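## Task

Take tube B, the one with the green cap standing in rack RK position B6, and seat it fully down in bore B1 of mixer MX. Then press the START key on the mixer and keep the tube in that bore until the green lamp on top of the mixer has gone dark. Do not grip or disturb tubes belonging to others; they must stay fully seated in their bores and wells. Every station must remain upright and level on the bench mat. Nothing counts as done if it only stays put because the robot is holding it. At the end, open the gripper and move the hand away.

## Robot and tools

Robot: one arm with six joints (waist, shoulder, elbow, wrist pitch, wrist yaw, wrist roll) and a two-finger gripper. The fingers point along the gripper's own +z axis and close along its y axis. The reported hand position is the point between the finger pads, about 1 cm short of the tips.

Workspace: the rack RK is closest to the arm base. Behind it, left to right: balance BAL, magnet block MG, dry block DB, spectrophotometer SP, mixer MX. None is fastened, so any station can be shoved or tipped. On every station row A faces its front and column 1 is at the left when viewed from the front. START sits on the mixer's slanted front face. Touching or bumping the mixer's shaking block during a run aborts it and lights the red lamp; press START again then. Pressing START mid-run has no effect. Tubes must be pushed to the bottom of their bore. A loose object may occasionally be nudged by an outside disturbance.

Scene frame: origin on the table top right under the arm base, +z up, +y to the left when looking along +x. The base may be slightly tilted. The state line reports end_effector_position (metres) and end_effector_quat_wxyz in this frame; the reported position gets less accurate far from the base.

Tools:
- execute_actions with "actions": an empty list just returns the state (with pictures). One item with "rows" and optional "steps" (1 to 15, default 15, each 1/30 s; at least 6) is an action. One item with only "steps" (up to 300) is a wait, counted from the previous result so that reply time is included. "pictures": true adds camera images.
- A row is 7 numbers in [-1, 1]: dx, dy, dz, rx, ry, rz, opening. The first six are an offset, expressed in the gripper's own axes, from the hand pose in the latest result that showed it (or from the current pose for later calls in the same reply or before any pose was shown). Every row in an action is measured from that same base pose, not chained. Scale: 1.0 = 0.6 m for dx, dy, dz and 180 degrees for the rotation vector rx, ry, rz. Opening is absolute: +1 fully open (0.094 m), -1 closed. If fewer rows than steps, the last row repeats.
- move: "target" is one such 7-number row (same offset convention); "speed" in m/s, 0.002 to 0.5, default 0.25 (turning up to twice that in rad/s). It drives a straight path lasting 0.5 to 10 s, without avoiding obstacles; opening is applied at the start. The result adds a move: line: done, off_target, moving, held or fault, plus limits (paced = pose clipped; held = some steps blocked by a check, after which the arm may jump faster) and the distance to target.
- wait: "seconds" 0 to 10, sends nothing new.
- zoom_image: "camera" one of cam_head_left, cam_head_right, cam_wrist; "region" [x0, y0, x1, y1] pixels, at most 504 by 504.
- finished_scene: "scene" 1 or 2; ends that scene for good and reports whether the task succeeded, then gives the next task.

Motion behaviour: each step the command is limited to 70 mm and 16 degrees from the measured pose; the controller favours position over orientation. Moves tend to end a centimetre or more low. Sending zero offsets returns the arm to the base pose and can let it droop further; to hold height, re-send the offset to the wanted pose in the first call of a reply and zeros afterwards, aiming higher if it still sags. Moves of only a few mm may not register. Because offsets are from the measured pose, repeating a small offset against a hard surface does not press harder, but against something yielding it keeps going. Faster contact and aiming further past contact mean harder hits.

Timing: each action's result is captured 6 steps early; those steps execute while you reply. A "Hand target" line appears only when nothing is pending.

Result lines: Joint positions and Joint velocities list the six joints (rad, rad/s) then finger pad gap (m, m/s). Joint limits: waist ±2.880, shoulder 0 to 3.142, elbow 0 to 3.019, wrist pitch -1.693 to 1.571, wrist yaw ±1.571, wrist roll ±2.094. grip_measured is the finger opening on the command scale (may be off by about 1 mm). To hold a tube command about 0.03 below grip_measured; less squeezes more gently. HELD marks steps whose command was blocked; "pose unreachable" means the clearance check (which treats the base mount as part of the arm) altered the command. FAULT lines mean a stop.

Cameras: cam_head_left and cam_head_right (672x504, fixed) and cam_wrist (616x616 fisheye). Calibration is given per camera; real poses may differ by a couple of degrees and millimetres.

Avoid: dropping the tube, knocking stations or other tubes, hard or fast impacts, tipping anything off the table, gripping tubes that are not B, and holding loads long enough for motor heat to reach 100 °C (MOTOR HOT warns from 85 °C). Release the tube and retreat before ending the scene.

Each tool is called after "Call:" by a JSON object that holds its "fn" and its "kwargs".

## Session

Call:
{"fn": "execute_actions", "kwargs": {"actions": []}}

Scene clock: 0.00 s of 9600.00 s.
end_effector_position=(-0.1324, +0.3389, +0.1852) grip_measured=+1.000 end_effector_quat_wxyz=(+0.174, +0.958, +0.223, +0.055)
Joint positions: [ 2.584  0.738  0.942 -1.578  0.505 -1.036  0.094]
Joint velocities: [-0.005 -0.005  0.017 -0.002 -0.037 -0.007  0.   ]
Motor temperatures (°C, as the motors report them): [25 28 29 26 27 29]
Hand target: -0.134, +0.346, +0.190; +0.167, +0.960, +0.218, +0.049
camera_calibration (this result's frames):
cam_wrist: T_world_to_cam=[[-0.403499, 0.842673, -0.356497, -0.2751], [0.612203, 0.538203, 0.579263, -0.20886], [0.679997, 0.0154838, -0.733051, 0.342894], [0, 0, 0, 1]] pos_world=[-0.216305, 0.338919, 0.274271]

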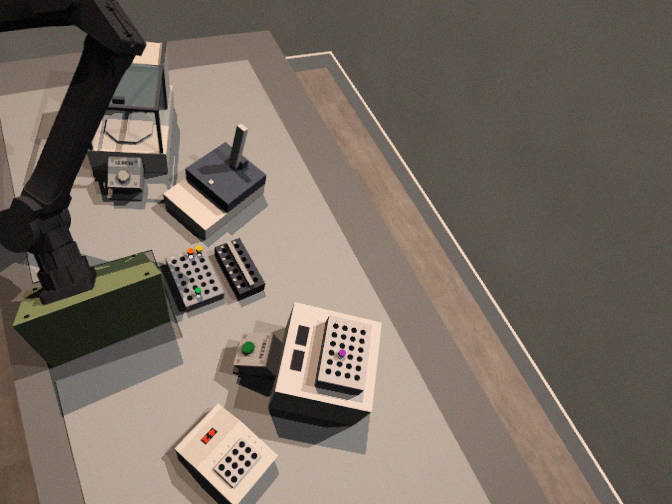

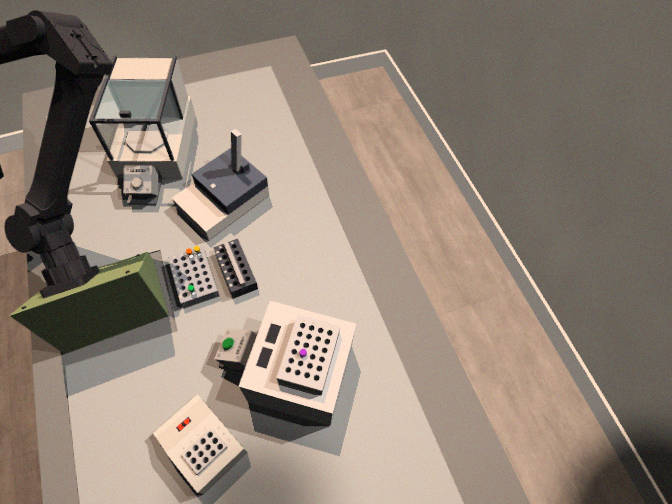

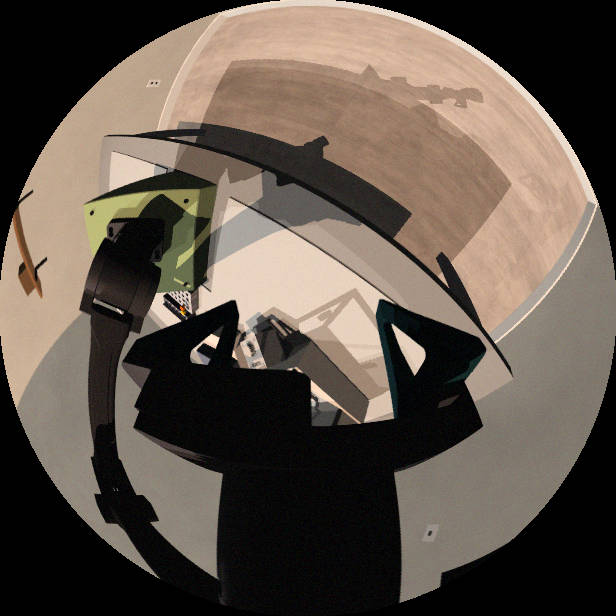

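Call:
{"fn": "zoom_image", "kwargs": {"camera": "cam_head_left", "region": [150, 225, 280, 325]}}

Call:
{"fn": "zoom_image", "kwargs": {"camera": "cam_head_right", "region": [150, 225, 280, 325]}}

Call:
{"fn": "zoom_image", "kwargs": {"camera": "cam_head_left", "region": [225, 290, 395, 430]}}

Call:
{"fn": "zoom_image", "kwargs": {"camera": "cam_head_right", "region": [200, 290, 370, 430]}}

Region (150, 225, 280, 325) of cam_head_left's 672x504 image, scaled by 3.877, with more detail than that image has; it fills the top 388 rows of this view, and the rest is white.

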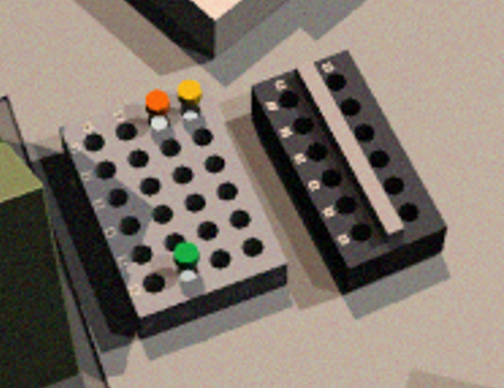

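Region (150, 225, 280, 325) of cam_head_right's 672x504 image, scaled by 3.877, with more detail than that image has; it fills the top 388 rows of this view, and the rest is white.

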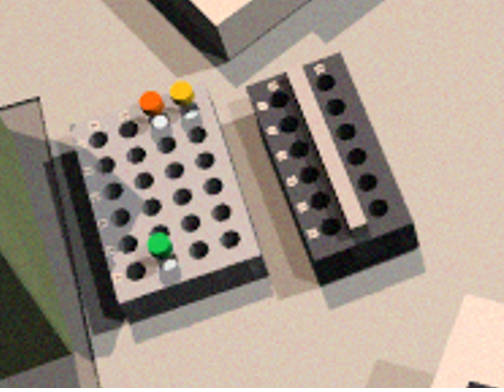

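Region (225, 290, 395, 430) of cam_head_left's 672x504 image, scaled by 2.965, with more detail than that image has; it fills the top 415 rows of this view, and the rest is white.

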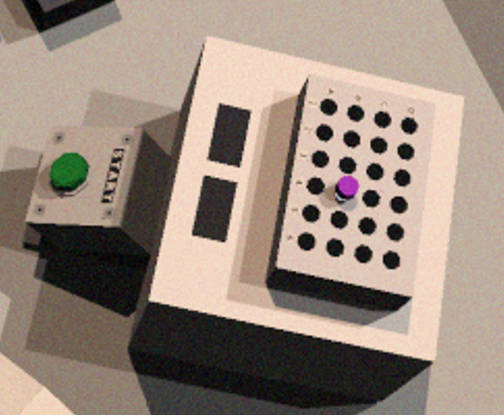

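Region (200, 290, 370, 430) of cam_head_right's 672x504 image, scaled by 2.965, with more detail than that image has; it fills the top 415 rows of this view, and the rest is white.

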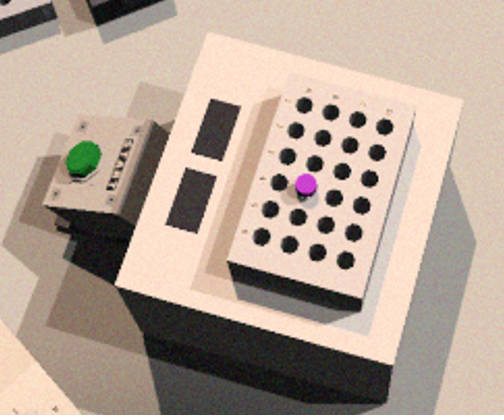

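Call:
{"fn": "move", "kwargs": {"target": [0.128, -0.111, -0.301, 0.108, -0.064, 0.069, -0.47], "speed": 0.3}}

Scene clock: 6.93 s of 9600.00 s.
end_effector_position=(-0.1257, +0.4781, +0.3240) grip_measured=-0.468 end_effector_quat_wxyz=(+0.027, +0.992, +0.107, -0.059)
Joint positions: [ 2.584  0.661  1.381 -1.651  0.506 -1.036  0.025]
Joint velocities: [ 0.005  0.005  0.007 -0.012 -0.095  0.037 -0.   ]
Motor temperatures (°C, as the motors report them): [25 28 29 26 27 29]
Hand target: -0.122, +0.485, +0.332; +0.023, +0.992, +0.106, -0.059
Off the commanded pose: 0.011 m, 0 deg.
Kept back: nothing.
move: off_target
camera_calibration (this result's frames):
cam_wrist: T_world_to_cam=[[-0.211685, 0.976487, -0.0407671, -0.48244], [0.846302, 0.204007, 0.492092, -0.15083], [0.488838, 0.069667, -0.869588, 0.432257], [0, 0, 0, 1]] pos_world=[-0.185781, 0.471752, 0.43044]

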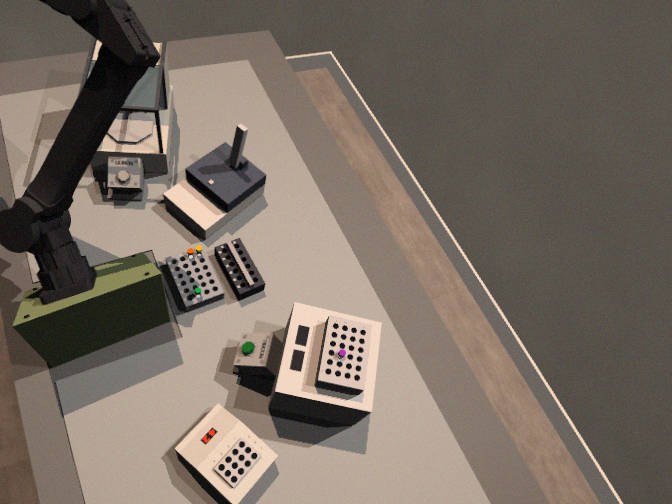

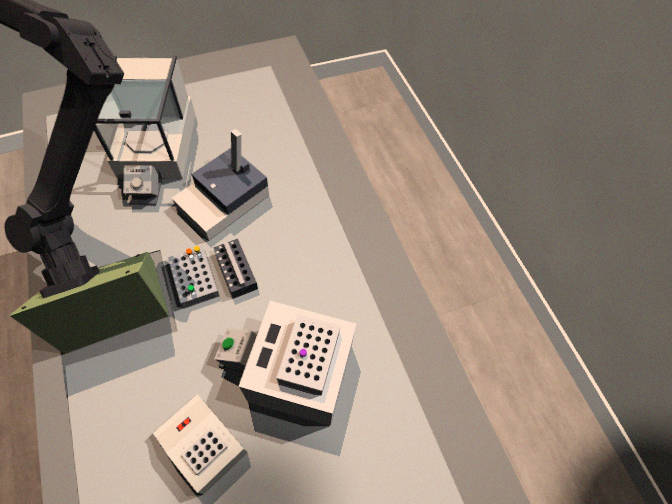

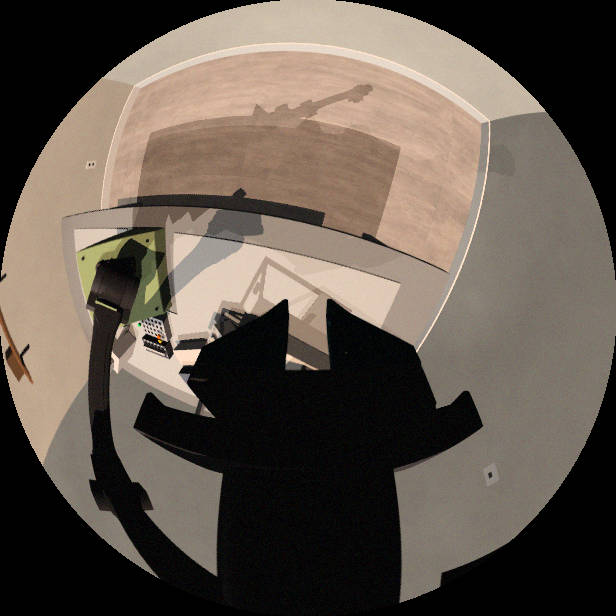

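Call:
{"fn": "execute_actions", "kwargs": {"actions": [{"rows": [[0.0106,-0.0152,-0.0103,0,0.0079,0.0078,-0.47],[0.0213,-0.0171,-0.0079,-0.0006,0.0158,0.0156,-0.47],[0.0375,-0.0195,-0.0049,-0.0011,0.0277,0.0273,-0.47],[0.0539,-0.0212,-0.0023,-0.0016,0.0396,0.039,-0.47],[0.0732,-0.0226,-0.0003,-0.0022,0.0534,0.0527,-0.47],[0.0926,-0.023,0.001,-0.0027,0.0672,0.0663,-0.47],[0.1121,-0.0228,0.0015,-0.0033,0.0811,0.08,-0.47],[0.1315,-0.0215,0.0011,-0.0039,0.0949,0.0936,-0.47],[0.1508,-0.0195,-0.0002,-0.0044,0.1088,0.1073,-0.47],[0.17,-0.0166,-0.0022,-0.005,0.1226,0.1209,-0.47],[0.1889,-0.0131,-0.0051,-0.0056,0.1365,0.1346,-0.47],[0.2074,-0.0085,-0.0089,-0.0061,0.1503,0.1482,-0.47],[0.2256,-0.0034,-0.0134,-0.0067,0.1642,0.1619,-0.47],[0.2433,0.0027,-0.0188,-0.0073,0.178,0.1755,-0.47],[0.2606,0.0094,-0.0248,-0.0078,0.1918,0.1892,-0.47]], "steps": 15}]}}

Call:
{"fn": "execute_actions", "kwargs": {"actions": [{"rows": [[0.0732,-0.0226,-0.0003,-0.0022,0.0534,0.0527,-0.47],[0.0926,-0.023,0.001,-0.0027,0.0672,0.0663,-0.47],[0.1121,-0.0228,0.0015,-0.0033,0.0811,0.08,-0.47],[0.1315,-0.0215,0.0011,-0.0039,0.0949,0.0936,-0.47],[0.1508,-0.0195,-0.0002,-0.0044,0.1088,0.1073,-0.47],[0.17,-0.0166,-0.0022,-0.005,0.1226,0.1209,-0.47],[0.1889,-0.0131,-0.0051,-0.0056,0.1365,0.1346,-0.47],[0.2074,-0.0085,-0.0089,-0.0061,0.1503,0.1482,-0.47],[0.2256,-0.0034,-0.0134,-0.0067,0.1642,0.1619,-0.47],[0.2433,0.0027,-0.0188,-0.0073,0.178,0.1755,-0.47],[0.2606,0.0094,-0.0248,-0.0078,0.1918,0.1892,-0.47],[0.2772,0.0168,-0.0317,-0.0084,0.2057,0.2028,-0.47],[0.2932,0.025,-0.0393,-0.0089,0.2195,0.2165,-0.47],[0.3085,0.0338,-0.0476,-0.0095,0.2334,0.2301,-0.47]], "steps": 15}]}}

Call:
{"fn": "execute_actions", "kwargs": {"actions": [{"steps": 15}], "pictures": true}}

Scene clock: 8.77 s of 9600.00 s.
end_effector_position=(-0.0685, +0.4959, +0.3099) grip_measured=-0.468 end_effector_quat_wxyz=(+0.016, +0.998, +0.005, +0.067)
Joint positions: [ 2.335  0.667  1.381 -1.672  0.573 -0.984  0.025]
Joint velocities: [-1.49  -0.005  0.002  0.007  0.139  0.3   -0.   ]
Motor temperatures (°C, as the motors report them): [25 28 30 26 27 29]
joint sent to its limit — the command would take joint 4 (wrist pitch) past its lower limit, so that joint was sent only as far as its limit.
Steps of this call (steps 1 to 46: nothing new was sent; steps 47 to 55: the first 9 steps of this action). Readings (end_effector_position):
47: (-0.1252, +0.4783, +0.3238)
48: (-0.1235, +0.4787, +0.3231)
50: (-0.1142, +0.4819, +0.3195)
54: (-0.0791, +0.4933, +0.3114)
55: the state above

Scene clock: 9.27 s of 9600.00 s.
end_effector_position=(+0.0931, +0.4858, +0.3421) grip_measured=-0.468 end_effector_quat_wxyz=(-0.016, +0.880, -0.293, +0.372)
Joint positions: [ 1.558  0.665  1.381 -1.672  0.647 -0.876  0.025]
Joint velocities: [-1.568 -0.044 -0.002 -0.002 -0.066  0.168  0.001]
Motor temperatures (°C, as the motors report them): [25 28 30 26 27 29]
Off your previous action's commanded pose: 0.032 m, 10 deg at its last step (step 6 of this call).
joint sent to its limit — the command would take joint 4 (wrist pitch) past its lower limit, so that joint was sent only as far as its limit.
Steps of this call (steps 1 to 6: the last 6 steps of your previous action; steps 7 to 15: the first 9 steps of this action, its rows measured from where the robot was after step 6). Readings (end_effector_position):
6: (-0.0015, +0.5027, +0.3101)
7: (+0.0111, +0.5030, +0.3124)
8: (+0.0228, +0.5027, +0.3151)
10: (+0.0442, +0.5001, +0.3208)
14: (+0.0839, +0.4894, +0.3370)
15: the state above

Scene clock: 9.77 s of 9600.00 s.
end_effector_position=(+0.1447, +0.4441, +0.3980) grip_measured=-0.468 end_effector_quat_wxyz=(-0.038, +0.760, -0.420, +0.494)
Joint positions: [ 1.147  0.637  1.381 -1.674  0.642 -0.847  0.025]
Joint velocities: [-0.005 -0.005  0.007  0.002  0.022  0.066 -0.001]
Motor temperatures (°C, as the motors report them): [25 28 30 26 27 29]
Hand target: +0.139, +0.444, +0.406; -0.045, +0.761, -0.423, +0.489
Off the commanded pose: 0.009 m, 5 deg.
joint sent to its limit — the command would take joint 4 (wrist pitch) past its lower limit, so that joint was sent only as far as its limit.
Kept back: nothing.
Steps of this call (steps 1 to 6: the last 6 steps of your previous action; steps 7 to 15: nothing new was sent). Readings (end_effector_position):
1: (+0.1019, +0.4816, +0.3480)
2: (+0.1102, +0.4771, +0.3544)
4: (+0.1253, +0.4666, +0.3689)
8: (+0.1441, +0.4463, +0.3955)
15: the state above
camera_calibration (this result's frames):
cam_wrist: T_world_to_cam=[[0.60207, 0.640788, 0.476343, -0.563437], [-0.340137, -0.333909, 0.879097, -0.152603], [0.72237, -0.6913, 0.0169196, 0.31817], [0, 0, 0, 1]] pos_world=[0.0574855, 0.530039, 0.397159]

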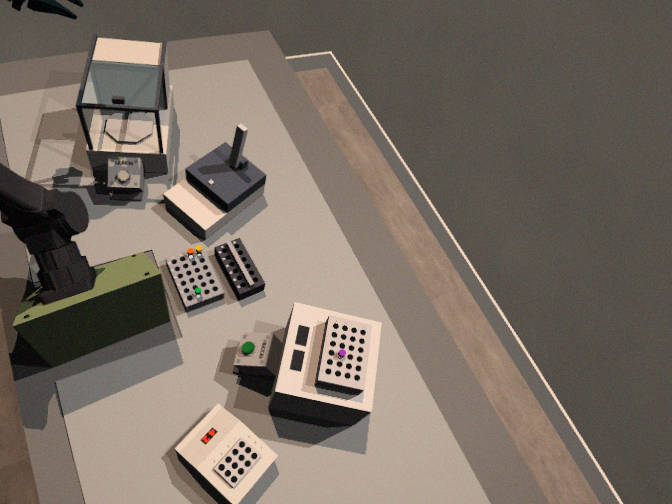

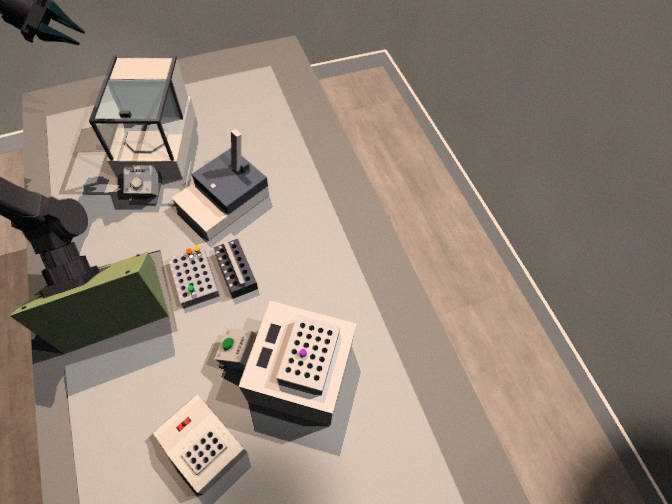

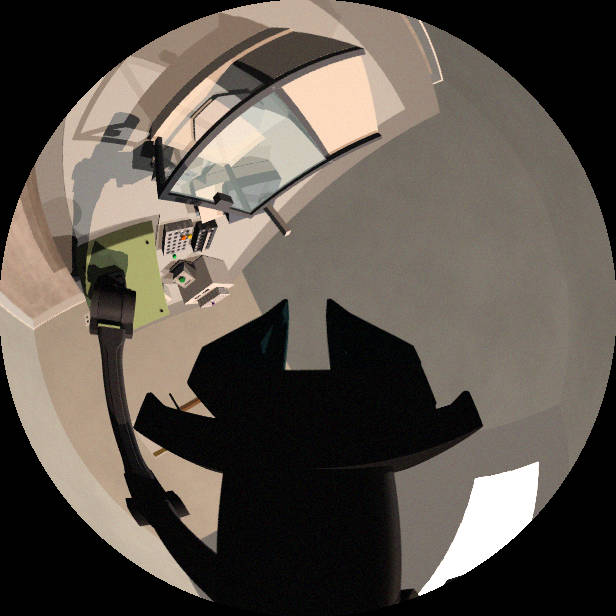

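Call:
{"fn": "move", "kwargs": {"target": [0.2818, 0.6305, 0.6235, -0.3942, 0.0303, 0.6065, -0.47], "speed": 0.42}}

Call:
{"fn": "zoom_image", "kwargs": {"camera": "cam_wrist", "region": [210, 150, 410, 350]}}

Scene clock: 14.07 s of 9600.00 s.
end_effector_position=(+0.2163, -0.0460, +0.1416) grip_measured=-0.468 end_effector_quat_wxyz=(-0.020, +0.003, +1.000, +0.001)
Joint positions: [-0.563  1.802  0.634 -1.047 -0.601 -0.821  0.025]
Joint velocities: [-0.005 -0.005  0.012  0.007  0.037 -0.037  0.001]
Motor temperatures (°C, as the motors report them): [25 28 30 26 27 29]
Hand target: +0.235, -0.056, +0.154; +0.002, -0.005, +1.000, -0.016
Off the commanded pose: 0.022 m, 2 deg.
Kept back: nothing.
move: off_target
camera_calibration (this result's frames):
cam_wrist: T_world_to_cam=[[-0.0108991, -0.99994, -0.00101024, -0.0456731], [-0.779454, 0.007863, 0.62641, 0.0800858], [-0.626364, 0.00761474, -0.779493, 0.368571], [0, 0, 0, 1]] pos_world=[0.292785, -0.0491066, 0.237086]

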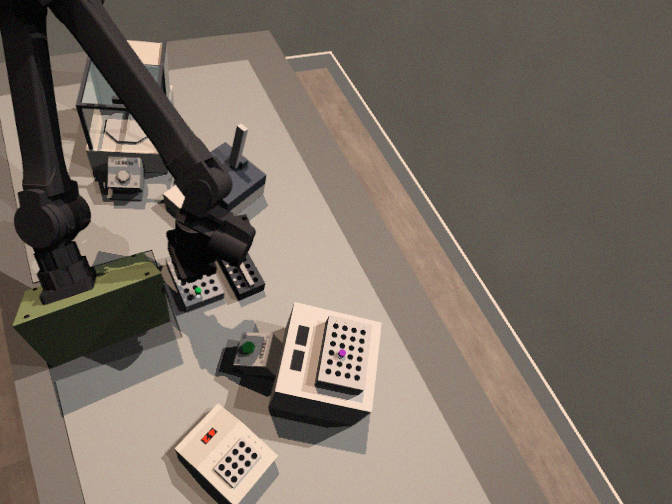

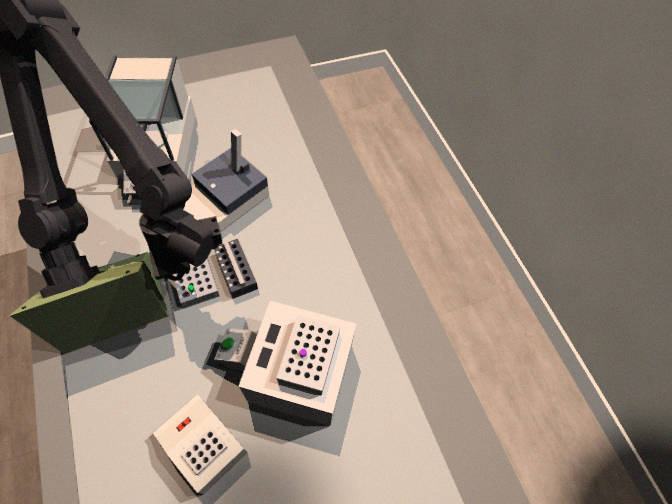

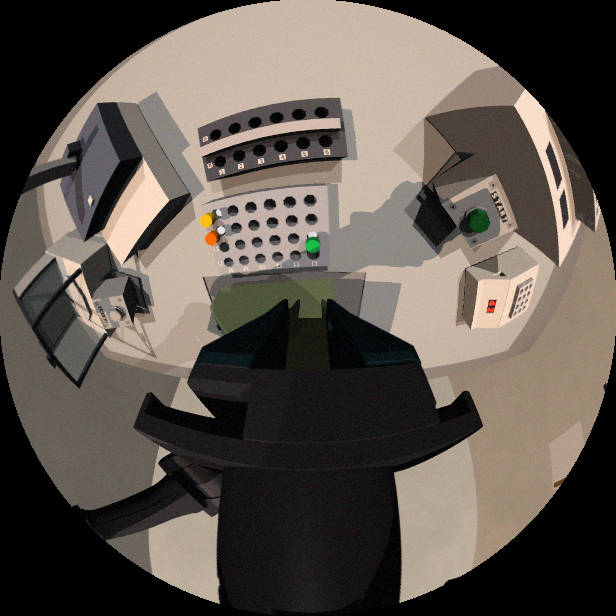

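Region (210, 150, 410, 350) of cam_wrist's 616x616 image, scaled by 2.520, with more detail than that image has.

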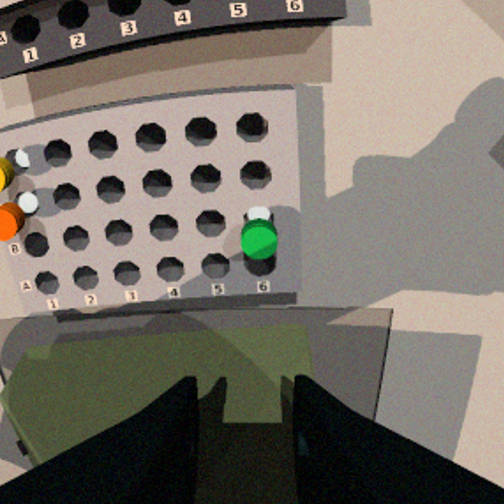

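Call:
{"fn": "execute_actions", "kwargs": {"actions": [{"rows": [[-0.031,-0.016,-0.018,0,-0.0127,-0.002,-0.47],[-0.031,-0.015,-0.012,0,-0.0127,-0.002,-0.47],[-0.032,-0.015,-0.004,0,-0.0127,-0.002,-0.47],[-0.032,-0.014,0.004,0,-0.0127,-0.002,-0.47],[-0.032,-0.014,0.012,0,-0.0127,-0.002,-0.47],[-0.033,-0.013,0.02,0,-0.0127,-0.002,-0.47],[-0.033,-0.013,0.028,0,-0.0127,-0.002,-0.47],[-0.033,-0.012,0.036,0,-0.0127,-0.002,-0.47],[-0.034,-0.012,0.044,0,-0.0127,-0.002,-0.47],[-0.034,-0.011,0.052,0,-0.0127,-0.002,-0.47],[-0.034,-0.011,0.06,0,-0.0127,-0.002,-0.47],[-0.035,-0.01,0.066,0,-0.0127,-0.002,-0.47],[-0.035,-0.01,0.071,0,-0.0127,-0.002,-0.47],[-0.035,-0.01,0.074,0,-0.0127,-0.002,-0.47],[-0.035,-0.01,0.076,0,-0.0127,-0.002,-0.47]], "steps": 15}]}}

Call:
{"fn": "execute_actions", "kwargs": {"actions": [{"steps": 14}], "pictures": true}}

Call:
{"fn": "zoom_image", "kwargs": {"camera": "cam_wrist", "region": [240, 220, 380, 360]}}

Scene clock: 14.87 s of 9600.00 s.
end_effector_position=(+0.2322, -0.0507, +0.1291) grip_measured=-0.468 end_effector_quat_wxyz=(+0.005, -0.004, +1.000, +0.006)
Joint positions: [-0.535  1.839  0.634 -0.96  -0.66  -0.789  0.025]
Joint velocities: [ 0.317  0.171 -0.037  0.569 -0.139  0.242  0.001]
Motor temperatures (°C, as the motors report them): [25 28 30 26 27 29]
Steps of this call (steps 1 to 15: nothing new was sent; steps 16 to 24: the first 9 steps of this action). Readings (end_effector_position):
16: (+0.2172, -0.0454, +0.1415)
17: (+0.2182, -0.0447, +0.1412)
19: (+0.2205, -0.0450, +0.1400)
23: (+0.2297, -0.0501, +0.1324)
24: the state above

Scene clock: 15.33 s of 9600.00 s.
end_effector_position=(+0.2326, -0.0489, +0.0973) grip_measured=-0.468 end_effector_quat_wxyz=(-0.003, -0.004, +1.000, +0.005)
Joint positions: [-0.453  1.884  0.597 -0.836 -0.692 -0.707  0.025]
Joint velocities: [-0.005  0.005 -0.022 -0.007 -0.007  0.081  0.001]
Motor temperatures (°C, as the motors report them): [25 28 30 26 27 29]
Hand target: +0.235, -0.051, +0.095; +0.000, -0.001, +1.000, +0.003
Off the commanded pose: 0.005 m, 1 deg.
Kept back: nothing.
Steps of this call (steps 1 to 6: the last 6 steps of your previous action; steps 7 to 14: nothing new was sent). Readings (end_effector_position):
1: (+0.2343, -0.0511, +0.1254)
2: (+0.2356, -0.0510, +0.1211)
4: (+0.2362, -0.0499, +0.1118)
8: (+0.2329, -0.0484, +0.0986)
14: the state above
camera_calibration (this result's frames):
cam_wrist: T_world_to_cam=[[0.00261545, -0.999949, -0.00972647, -0.050672], [-0.800537, -0.00792257, 0.599231, 0.127307], [-0.599278, 0.00621914, -0.800517, 0.340012], [0, 0, 0, 1]] pos_world=[0.305808, -0.0517755, 0.195406]

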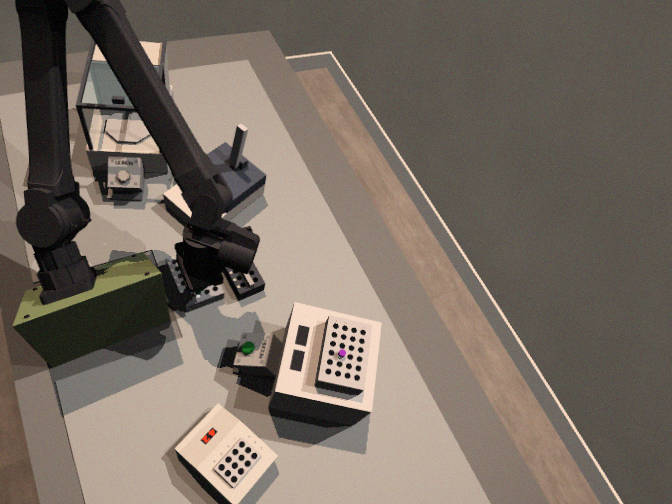

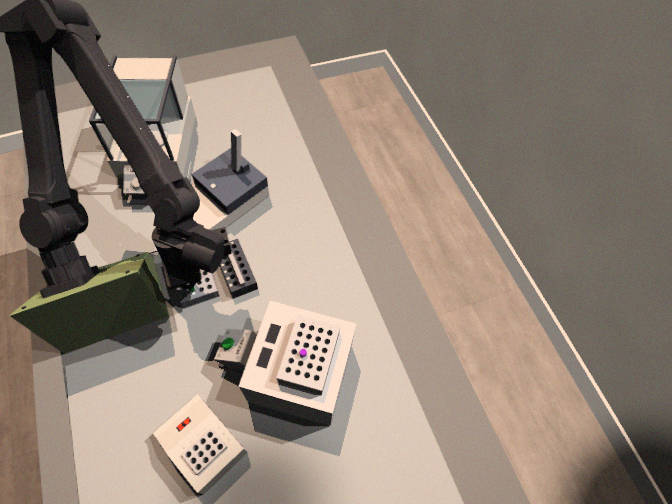

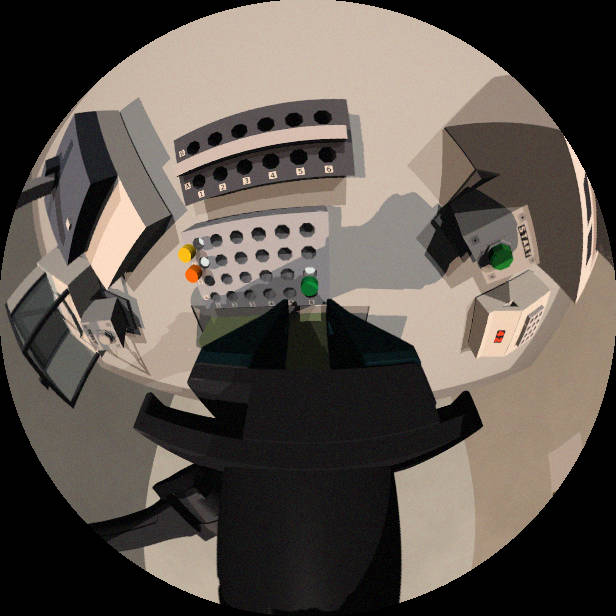

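Region (240, 220, 380, 360) of cam_wrist's 616x616 image, scaled by 3.600, with more detail than that image has.

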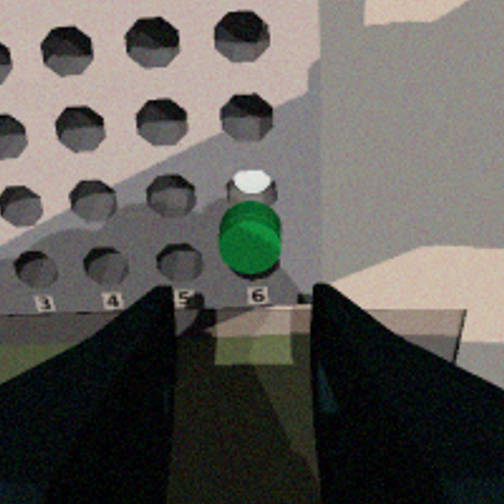

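Call:
{"fn": "execute_actions", "kwargs": {"actions": [{"rows": [[-0.0045,-0.005,0.008,0.004,-0.002,0.0025,-0.47],[-0.0046,-0.0053,0.013,0.0045,-0.002,0.0025,-0.47],[-0.0047,-0.0056,0.018,0.005,-0.002,0.0025,-0.47],[-0.0048,-0.006,0.023,0.0055,-0.002,0.0025,-0.47],[-0.0049,-0.0063,0.028,0.006,-0.002,0.0025,-0.47],[-0.005,-0.0066,0.033,0.006,-0.002,0.0025,-0.47],[-0.005,-0.007,0.038,0.006,-0.002,0.0025,-0.47],[-0.005,-0.007,0.043,0.006,-0.002,0.0025,-0.47],[-0.0052,-0.007,0.048,0.006,-0.002,0.0025,-0.47],[-0.0052,-0.007,0.052,0.006,-0.002,0.0025,-0.47],[-0.0052,-0.007,0.056,0.006,-0.002,0.0025,-0.47],[-0.0052,-0.007,0.059,0.006,-0.002,0.0025,-0.47],[-0.0052,-0.007,0.061,0.006,-0.002,0.0025,-0.47]], "steps": 15}]}}

Call:
{"fn": "execute_actions", "kwargs": {"actions": [{"steps": 13}], "pictures": true}}

Call:
{"fn": "zoom_image", "kwargs": {"camera": "cam_wrist", "region": [240, 220, 380, 360]}}

Scene clock: 16.13 s of 9600.00 s.
end_effector_position=(+0.2365, -0.0506, +0.0809) grip_measured=-0.468 end_effector_quat_wxyz=(+0.005, -0.009, +1.000, -0.002)
Joint positions: [-0.41   1.905  0.574 -0.733 -0.712 -0.652  0.025]
Joint velocities: [ 0.249  0.181 -0.105  0.422 -0.168  0.154 -0.   ]
Motor temperatures (°C, as the motors report them): [25 28 30 26 27 29]
Steps of this call (steps 1 to 15: nothing new was sent; steps 16 to 24: the first 9 steps of this action). Readings (end_effector_position):
16: (+0.2330, -0.0493, +0.0972)
17: (+0.2336, -0.0500, +0.0968)
19: (+0.2354, -0.0511, +0.0946)
23: (+0.2369, -0.0508, +0.0843)
24: the state above

Scene clock: 16.57 s of 9600.00 s.
end_effector_position=(+0.2347, -0.0508, +0.0635) grip_measured=-0.468 end_effector_quat_wxyz=(+0.000, -0.002, +1.000, -0.002)
Joint positions: [-0.367  1.94   0.557 -0.659 -0.727 -0.594  0.025]
Joint velocities: [-0.005 -0.005 -0.012  0.017 -0.051  0.081 -0.   ]
Motor temperatures (°C, as the motors report them): [25 28 30 26 27 29]
Hand target: +0.236, -0.052, +0.060; +0.001, -0.000, +1.000, -0.003
Off the commanded pose: 0.004 m, 0 deg.
Kept back: nothing.
Steps of this call (steps 1 to 6: the last 6 steps of your previous action; steps 7 to 13: nothing new was sent). Readings (end_effector_position):
1: (+0.2362, -0.0504, +0.0775)
2: (+0.2359, -0.0504, +0.0742)
4: (+0.2350, -0.0502, +0.0684)
8: (+0.2341, -0.0505, +0.0635)
13: the state above
camera_calibration (this result's frames):
cam_wrist: T_world_to_cam=[[-0.000829537, -0.999992, 0.00401666, -0.0530425], [-0.803737, 0.00305657, 0.594976, 0.150776], [-0.594984, -0.00273478, -0.803733, 0.312923], [0, 0, 0, 1]] pos_world=[0.307325, -0.0526471, 0.162012]

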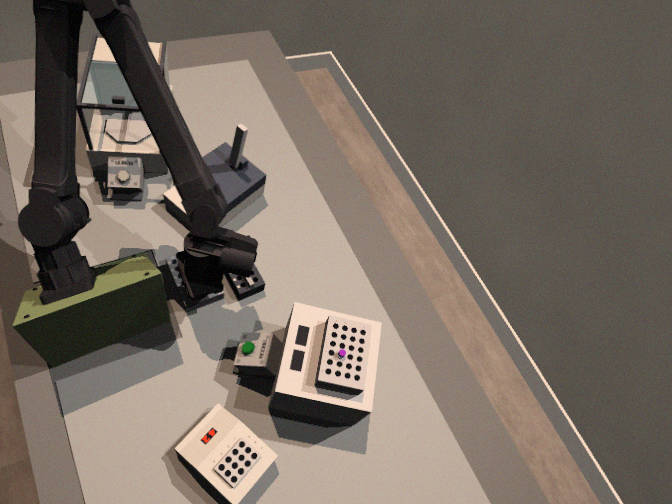

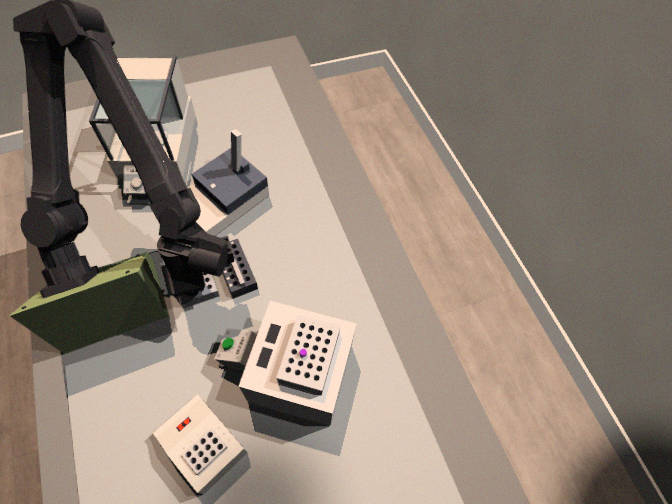

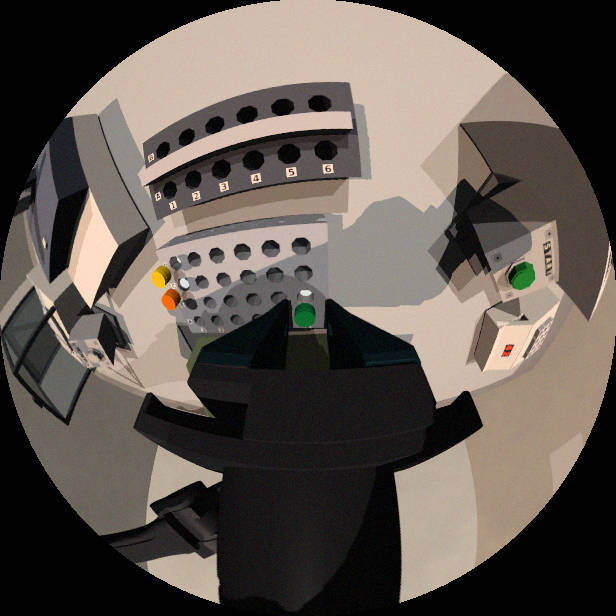

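Region (240, 220, 380, 360) of cam_wrist's 616x616 image, scaled by 3.600, with more detail than that image has.

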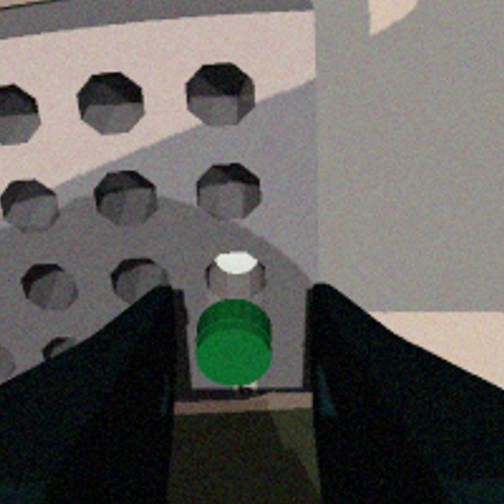

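Call:
{"fn": "execute_actions", "kwargs": {"actions": [{"rows": [[-0.001,-0.003,0.0055,0.001,0,0,-0.47],[-0.0007,-0.002,0.0063,0.001,0,0,-0.47],[-0.0003,-0.001,0.0071,0.001,0,0,-0.5],[0,0,0.008,0.001,0,0,-0.53],[0.0004,0.001,0.009,0.001,0,0,-0.56],[0.0004,0.001,0.009,0.001,0,0,-0.6]], "steps": 8}]}}

Call:
{"fn": "execute_actions", "kwargs": {"actions": [{"steps": 12}], "pictures": true}}

Call:
{"fn": "zoom_image", "kwargs": {"camera": "cam_wrist", "region": [240, 220, 380, 360]}}

Scene clock: 17.33 s of 9600.00 s.
end_effector_position=(+0.2348, -0.0509, +0.0635) grip_measured=-0.468 end_effector_quat_wxyz=(+0.000, +0.000, +1.000, -0.002)
Joint positions: [-0.367  1.94   0.557 -0.659 -0.727 -0.59   0.025]
Joint velocities: [-0.015  0.005 -0.007 -0.017  0.037  0.022 -0.   ]
Motor temperatures (°C, as the motors report them): [25 28 30 26 27 29]
Steps of this call (steps 1 to 21: nothing new was sent; steps 22 to 23: the first 2 steps of this action). Readings (end_effector_position):
22: (+0.2348, -0.0509, +0.0635)
23: the state above

Scene clock: 17.73 s of 9600.00 s.
end_effector_position=(+0.2336, -0.0500, +0.0617) grip_measured=-0.598 end_effector_quat_wxyz=(+0.000, -0.000, +1.000, -0.002)
Joint positions: [-0.362  1.94   0.552 -0.649 -0.729 -0.585  0.019]
Joint velocities: [-0.015 -0.005 -0.007  0.002 -0.037  0.022 -0.   ]
Motor temperatures (°C, as the motors report them): [25 28 30 26 27 29]
Hand target: +0.234, -0.050, +0.058; -0.000, -0.002, +1.000, -0.003
Off the commanded pose: 0.004 m, 0 deg.
Kept back: nothing.
Steps of this call (steps 1 to 6: the last 6 steps of your previous action; steps 7 to 12: nothing new was sent). Readings (end_effector_position):
1: (+0.2348, -0.0509, +0.0635)
2: (+0.2350, -0.0510, +0.0634)
4: (+0.2352, -0.0509, +0.0629)
8: (+0.2338, -0.0501, +0.0618)
12: the state above
camera_calibration (this result's frames):
cam_wrist: T_world_to_cam=[[-0.00401866, -0.999983, 0.00423864, -0.0515159], [-0.803981, 0.00575143, 0.594628, 0.151246], [-0.594642, -0.00101818, -0.80399, 0.310838], [0, 0, 0, 1]] pos_world=[0.306229, -0.0520685, 0.160194]

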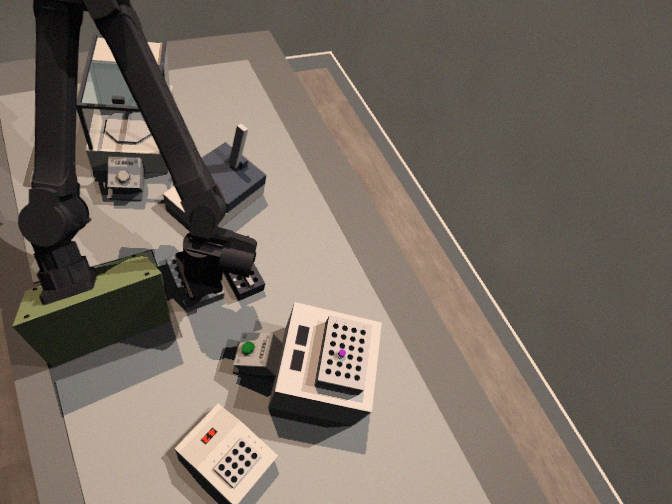

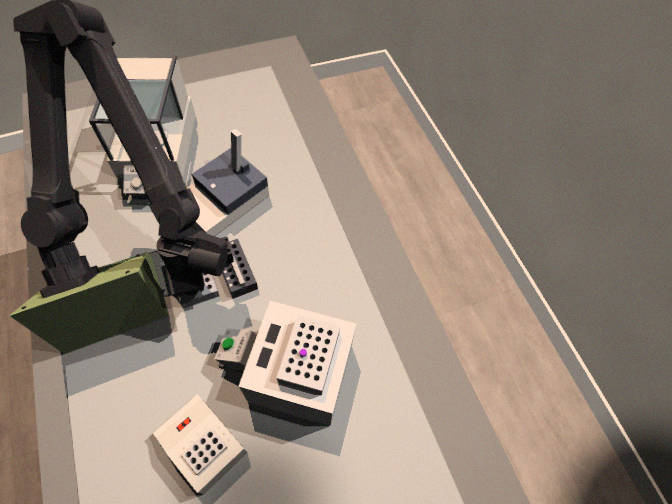

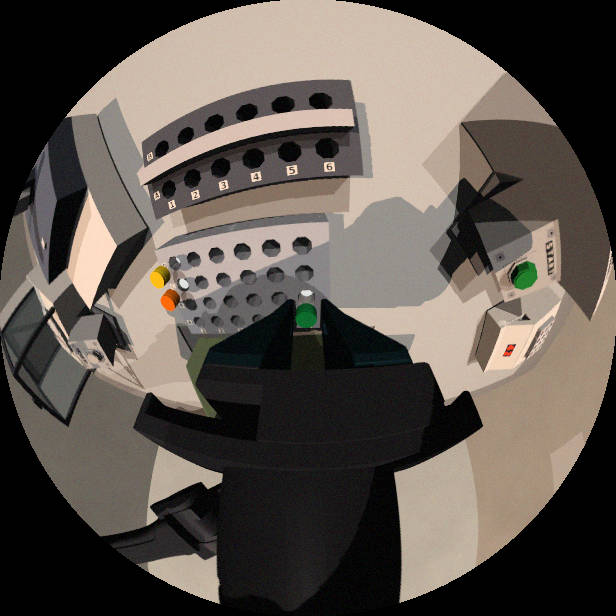

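Region (240, 220, 380, 360) of cam_wrist's 616x616 image, scaled by 3.600, with more detail than that image has.

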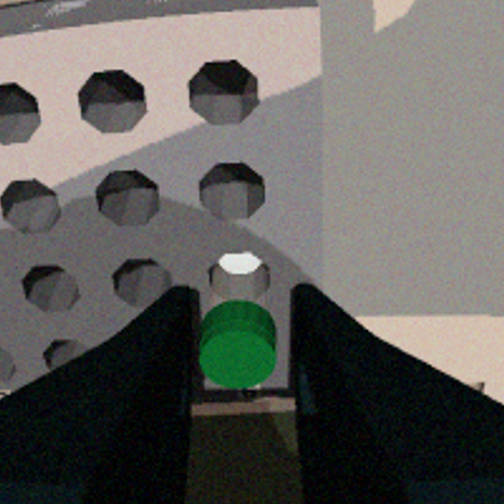

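Call:
{"fn": "execute_actions", "kwargs": {"actions": [{"rows": [[-0.0015,0.0005,0.0065,0.0005,0,0,-0.63],[-0.0015,0.001,0.007,0.0005,0,0,-0.66],[-0.0015,0.0017,0.0075,0.0005,0,0,-0.68],[-0.0015,0.0017,0.0075,0.0005,0,0,-0.7],[-0.0015,0.0017,0.0075,0.0005,0,0,-0.715],[-0.0015,0.0017,0.0075,0.0005,0,0,-0.73],[-0.0015,0.0017,0.0075,0.0005,0,0,-0.745],[-0.0015,0.0017,0.0075,0.0005,0,0,-0.76],[-0.0015,0.0017,0.0075,0.0005,0,0,-0.775],[-0.0015,0.0017,0.0075,0.0005,0,0,-0.79]], "steps": 12}]}}

Call:
{"fn": "execute_actions", "kwargs": {"actions": [{"steps": 12}], "pictures": true}}

Call:
{"fn": "zoom_image", "kwargs": {"camera": "cam_wrist", "region": [240, 220, 380, 360]}}

Scene clock: 18.27 s of 9600.00 s.
end_effector_position=(+0.2346, -0.0493, +0.0610) grip_measured=-0.721 end_effector_quat_wxyz=(+0.001, +0.000, +1.000, -0.001)
Joint positions: [-0.359  1.94   0.552 -0.645 -0.733 -0.579  0.013]
Joint velocities: [ 0.005  0.005 -0.012  0.027  0.051 -0.037 -0.013]
Motor temperatures (°C, as the motors report them): [25 28 30 26 27 29]
Steps of this call (steps 1 to 10: nothing new was sent; steps 11 to 16: the first 6 steps of this action). Readings (end_effector_position):
11: (+0.2338, -0.0499, +0.0617)
12: (+0.2339, -0.0497, +0.0616)
14: (+0.2343, -0.0495, +0.0613)
16: the state above

Scene clock: 18.67 s of 9600.00 s.
end_effector_position=(+0.2346, -0.0492, +0.0609) grip_measured=-0.773 end_effector_quat_wxyz=(+0.001, +0.002, +1.000, -0.001)
Joint positions: [-0.358  1.94   0.552 -0.645 -0.733 -0.576  0.011]
Joint velocities: [-0.015 -0.015  0.007 -0.017 -0.037  0.007 -0.   ]
Motor temperatures (°C, as the motors report them): [25 28 30 26 27 29]
Hand target: +0.235, -0.049, +0.057; +0.000, -0.001, +1.000, -0.002
Off the commanded pose: 0.004 m, 0 deg.
Kept back: nothing.
Steps of this call (steps 1 to 6: the last 6 steps of your previous action; steps 7 to 12: nothing new was sent). Readings (end_effector_position):
1: (+0.2346, -0.0493, +0.0609)
2: (+0.2346, -0.0492, +0.0609)
4: (+0.2346, -0.0492, +0.0609)
8: (+0.2346, -0.0492, +0.0609)
12: the state above
camera_calibration (this result's frames):
cam_wrist: T_world_to_cam=[[-0.00783309, -0.999966, 0.00247425, -0.04969], [-0.804883, 0.00777316, 0.593382, 0.15282], [-0.593382, 0.00265654, -0.804917, 0.310762], [0, 0, 0, 1]] pos_world=[0.307014, -0.0517017, 0.15958]

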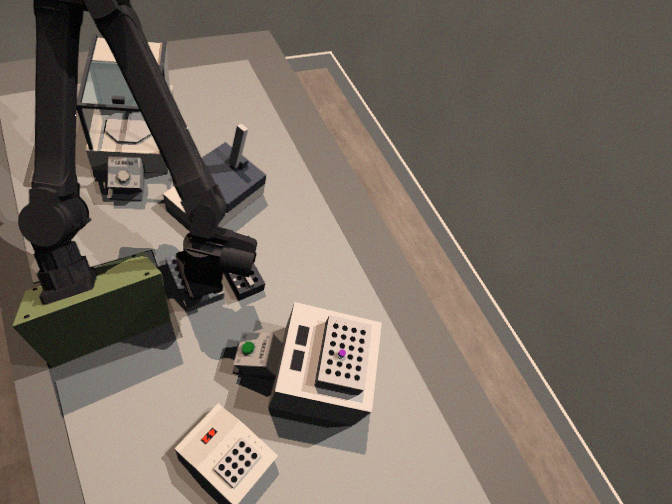

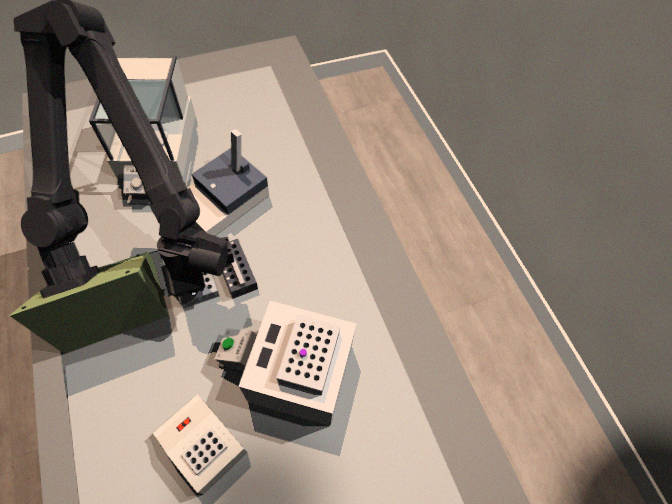

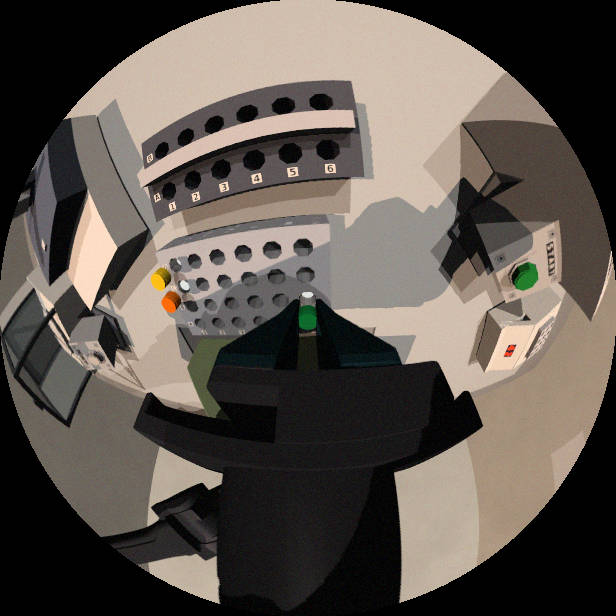

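Region (240, 220, 380, 360) of cam_wrist's 616x616 image, scaled by 3.600, with more detail than that image has.

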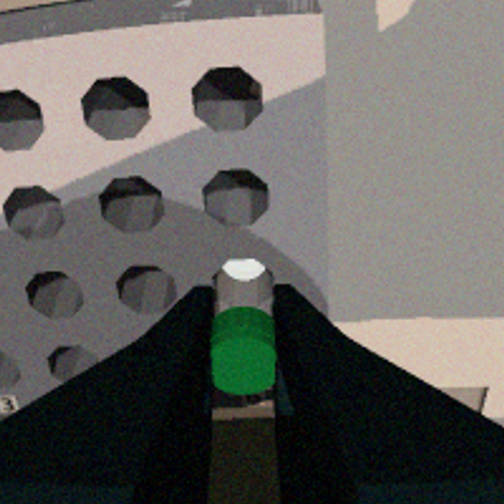

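Call:
{"fn": "execute_actions", "kwargs": {"actions": [{"rows": [[-0.006,0,0,0.001,-0.002,-0.002,-0.795],[-0.011,-0.001,-0.007,0.0025,-0.004,-0.004,-0.795],[-0.017,-0.002,-0.015,0.004,-0.006,-0.006,-0.795],[-0.0217,-0.003,-0.022,0.005,-0.0075,-0.008,-0.795],[-0.0217,-0.003,-0.025,0.005,-0.0075,-0.008,-0.795],[-0.0217,-0.003,-0.029,0.005,-0.0075,-0.008,-0.795],[-0.0217,-0.003,-0.033,0.005,-0.0075,-0.008,-0.795],[-0.0217,-0.003,-0.038,0.005,-0.0075,-0.008,-0.795],[-0.0217,-0.003,-0.043,0.005,-0.0075,-0.008,-0.795],[-0.0217,-0.003,-0.048,0.005,-0.0075,-0.008,-0.795],[-0.0217,-0.003,-0.053,0.005,-0.0075,-0.008,-0.795],[-0.0217,-0.003,-0.058,0.005,-0.0075,-0.008,-0.795],[-0.0217,-0.003,-0.062,0.005,-0.0075,-0.008,-0.795],[-0.0217,-0.003,-0.065,0.005,-0.0075,-0.008,-0.795]], "steps": 15}]}}

Call:
{"fn": "execute_actions", "kwargs": {"actions": [{"steps": 12}], "pictures": true}}

Scene clock: 19.70 s of 9600.00 s.
end_effector_position=(+0.2323, -0.0480, +0.0681) grip_measured=-0.777 end_effector_quat_wxyz=(-0.004, +0.002, +1.000, -0.005)
Joint positions: [-0.372  1.919  0.555 -0.686 -0.716 -0.595  0.01 ]
Joint velocities: [-0.161 -0.161  0.051 -0.349  0.125 -0.154 -0.   ]
Motor temperatures (°C, as the motors report them): [25 28 30 26 27 29]
Steps of this call (steps 1 to 22: nothing new was sent; steps 23 to 31: the first 9 steps of this action). Readings (end_effector_position):
23: (+0.2346, -0.0492, +0.0609)
24: (+0.2346, -0.0492, +0.0609)
26: (+0.2342, -0.0495, +0.0612)
30: (+0.2324, -0.0481, +0.0658)
31: the state above

Scene clock: 20.10 s of 9600.00 s.
end_effector_position=(+0.2344, -0.0486, +0.0894) grip_measured=-0.777 end_effector_quat_wxyz=(+0.003, +0.001, +1.000, -0.005)
Joint positions: [-0.426  1.88   0.577 -0.774 -0.697 -0.649  0.01 ]
Joint velocities: [-0.015 -0.015  0.007 -0.032  0.081 -0.037  0.   ]
Motor temperatures (°C, as the motors report them): [25 28 30 26 27 29]
Hand target: +0.247, -0.052, +0.100; +0.013, -0.010, +1.000, -0.011
Off the commanded pose: 0.017 m, 2 deg.
Kept back: nothing.
Steps of this call (steps 1 to 6: the last 6 steps of your previous action; steps 7 to 12: nothing new was sent). Readings (end_effector_position):
1: (+0.2322, -0.0481, +0.0708)
2: (+0.2323, -0.0481, +0.0737)
4: (+0.2324, -0.0484, +0.0799)
8: (+0.2343, -0.0488, +0.0886)
12: the state above
camera_calibration (this result's frames):
cam_wrist: T_world_to_cam=[[-0.00761249, -0.999921, 0.0100365, -0.0498226], [-0.806909, 0.0120706, 0.590552, 0.136762], [-0.590626, -0.00360299, -0.806937, 0.332798], [0, 0, 0, 1]] pos_world=[0.306534, -0.0502704, 0.188282]

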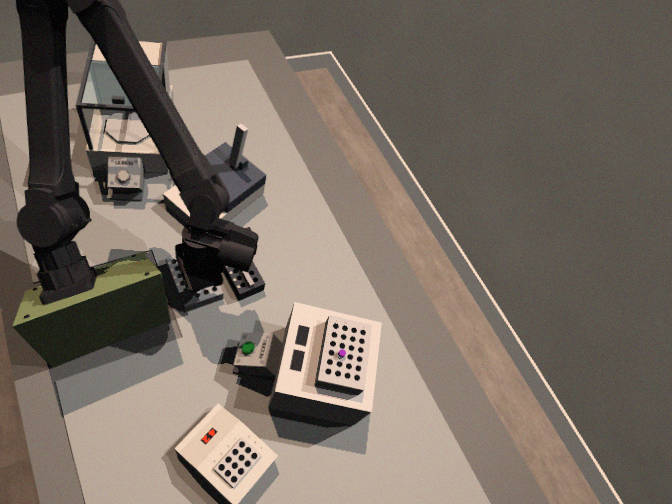

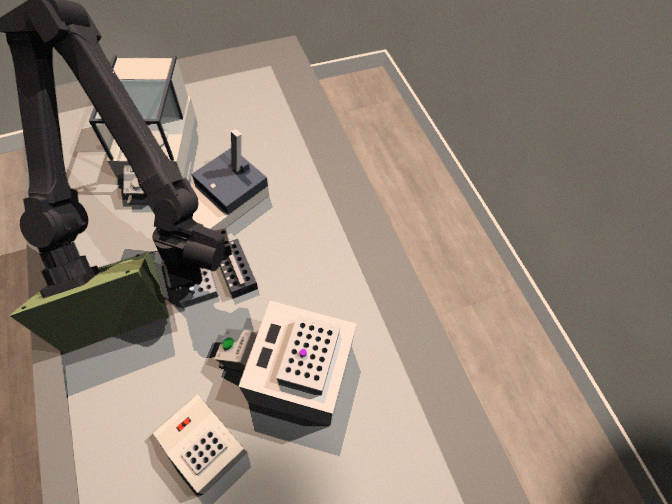

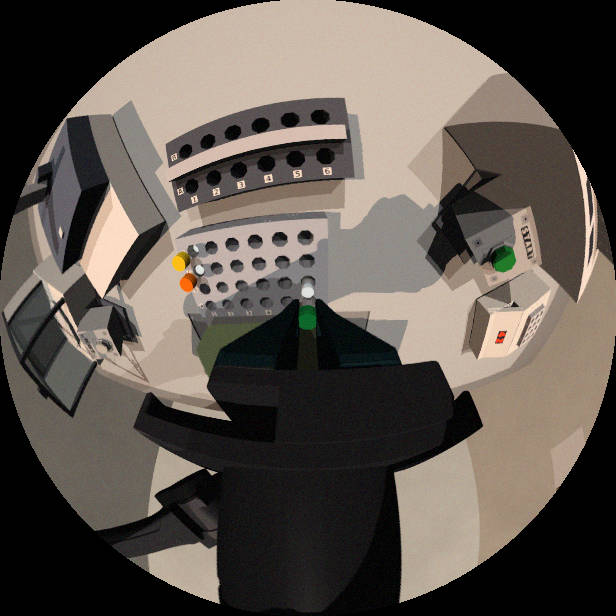

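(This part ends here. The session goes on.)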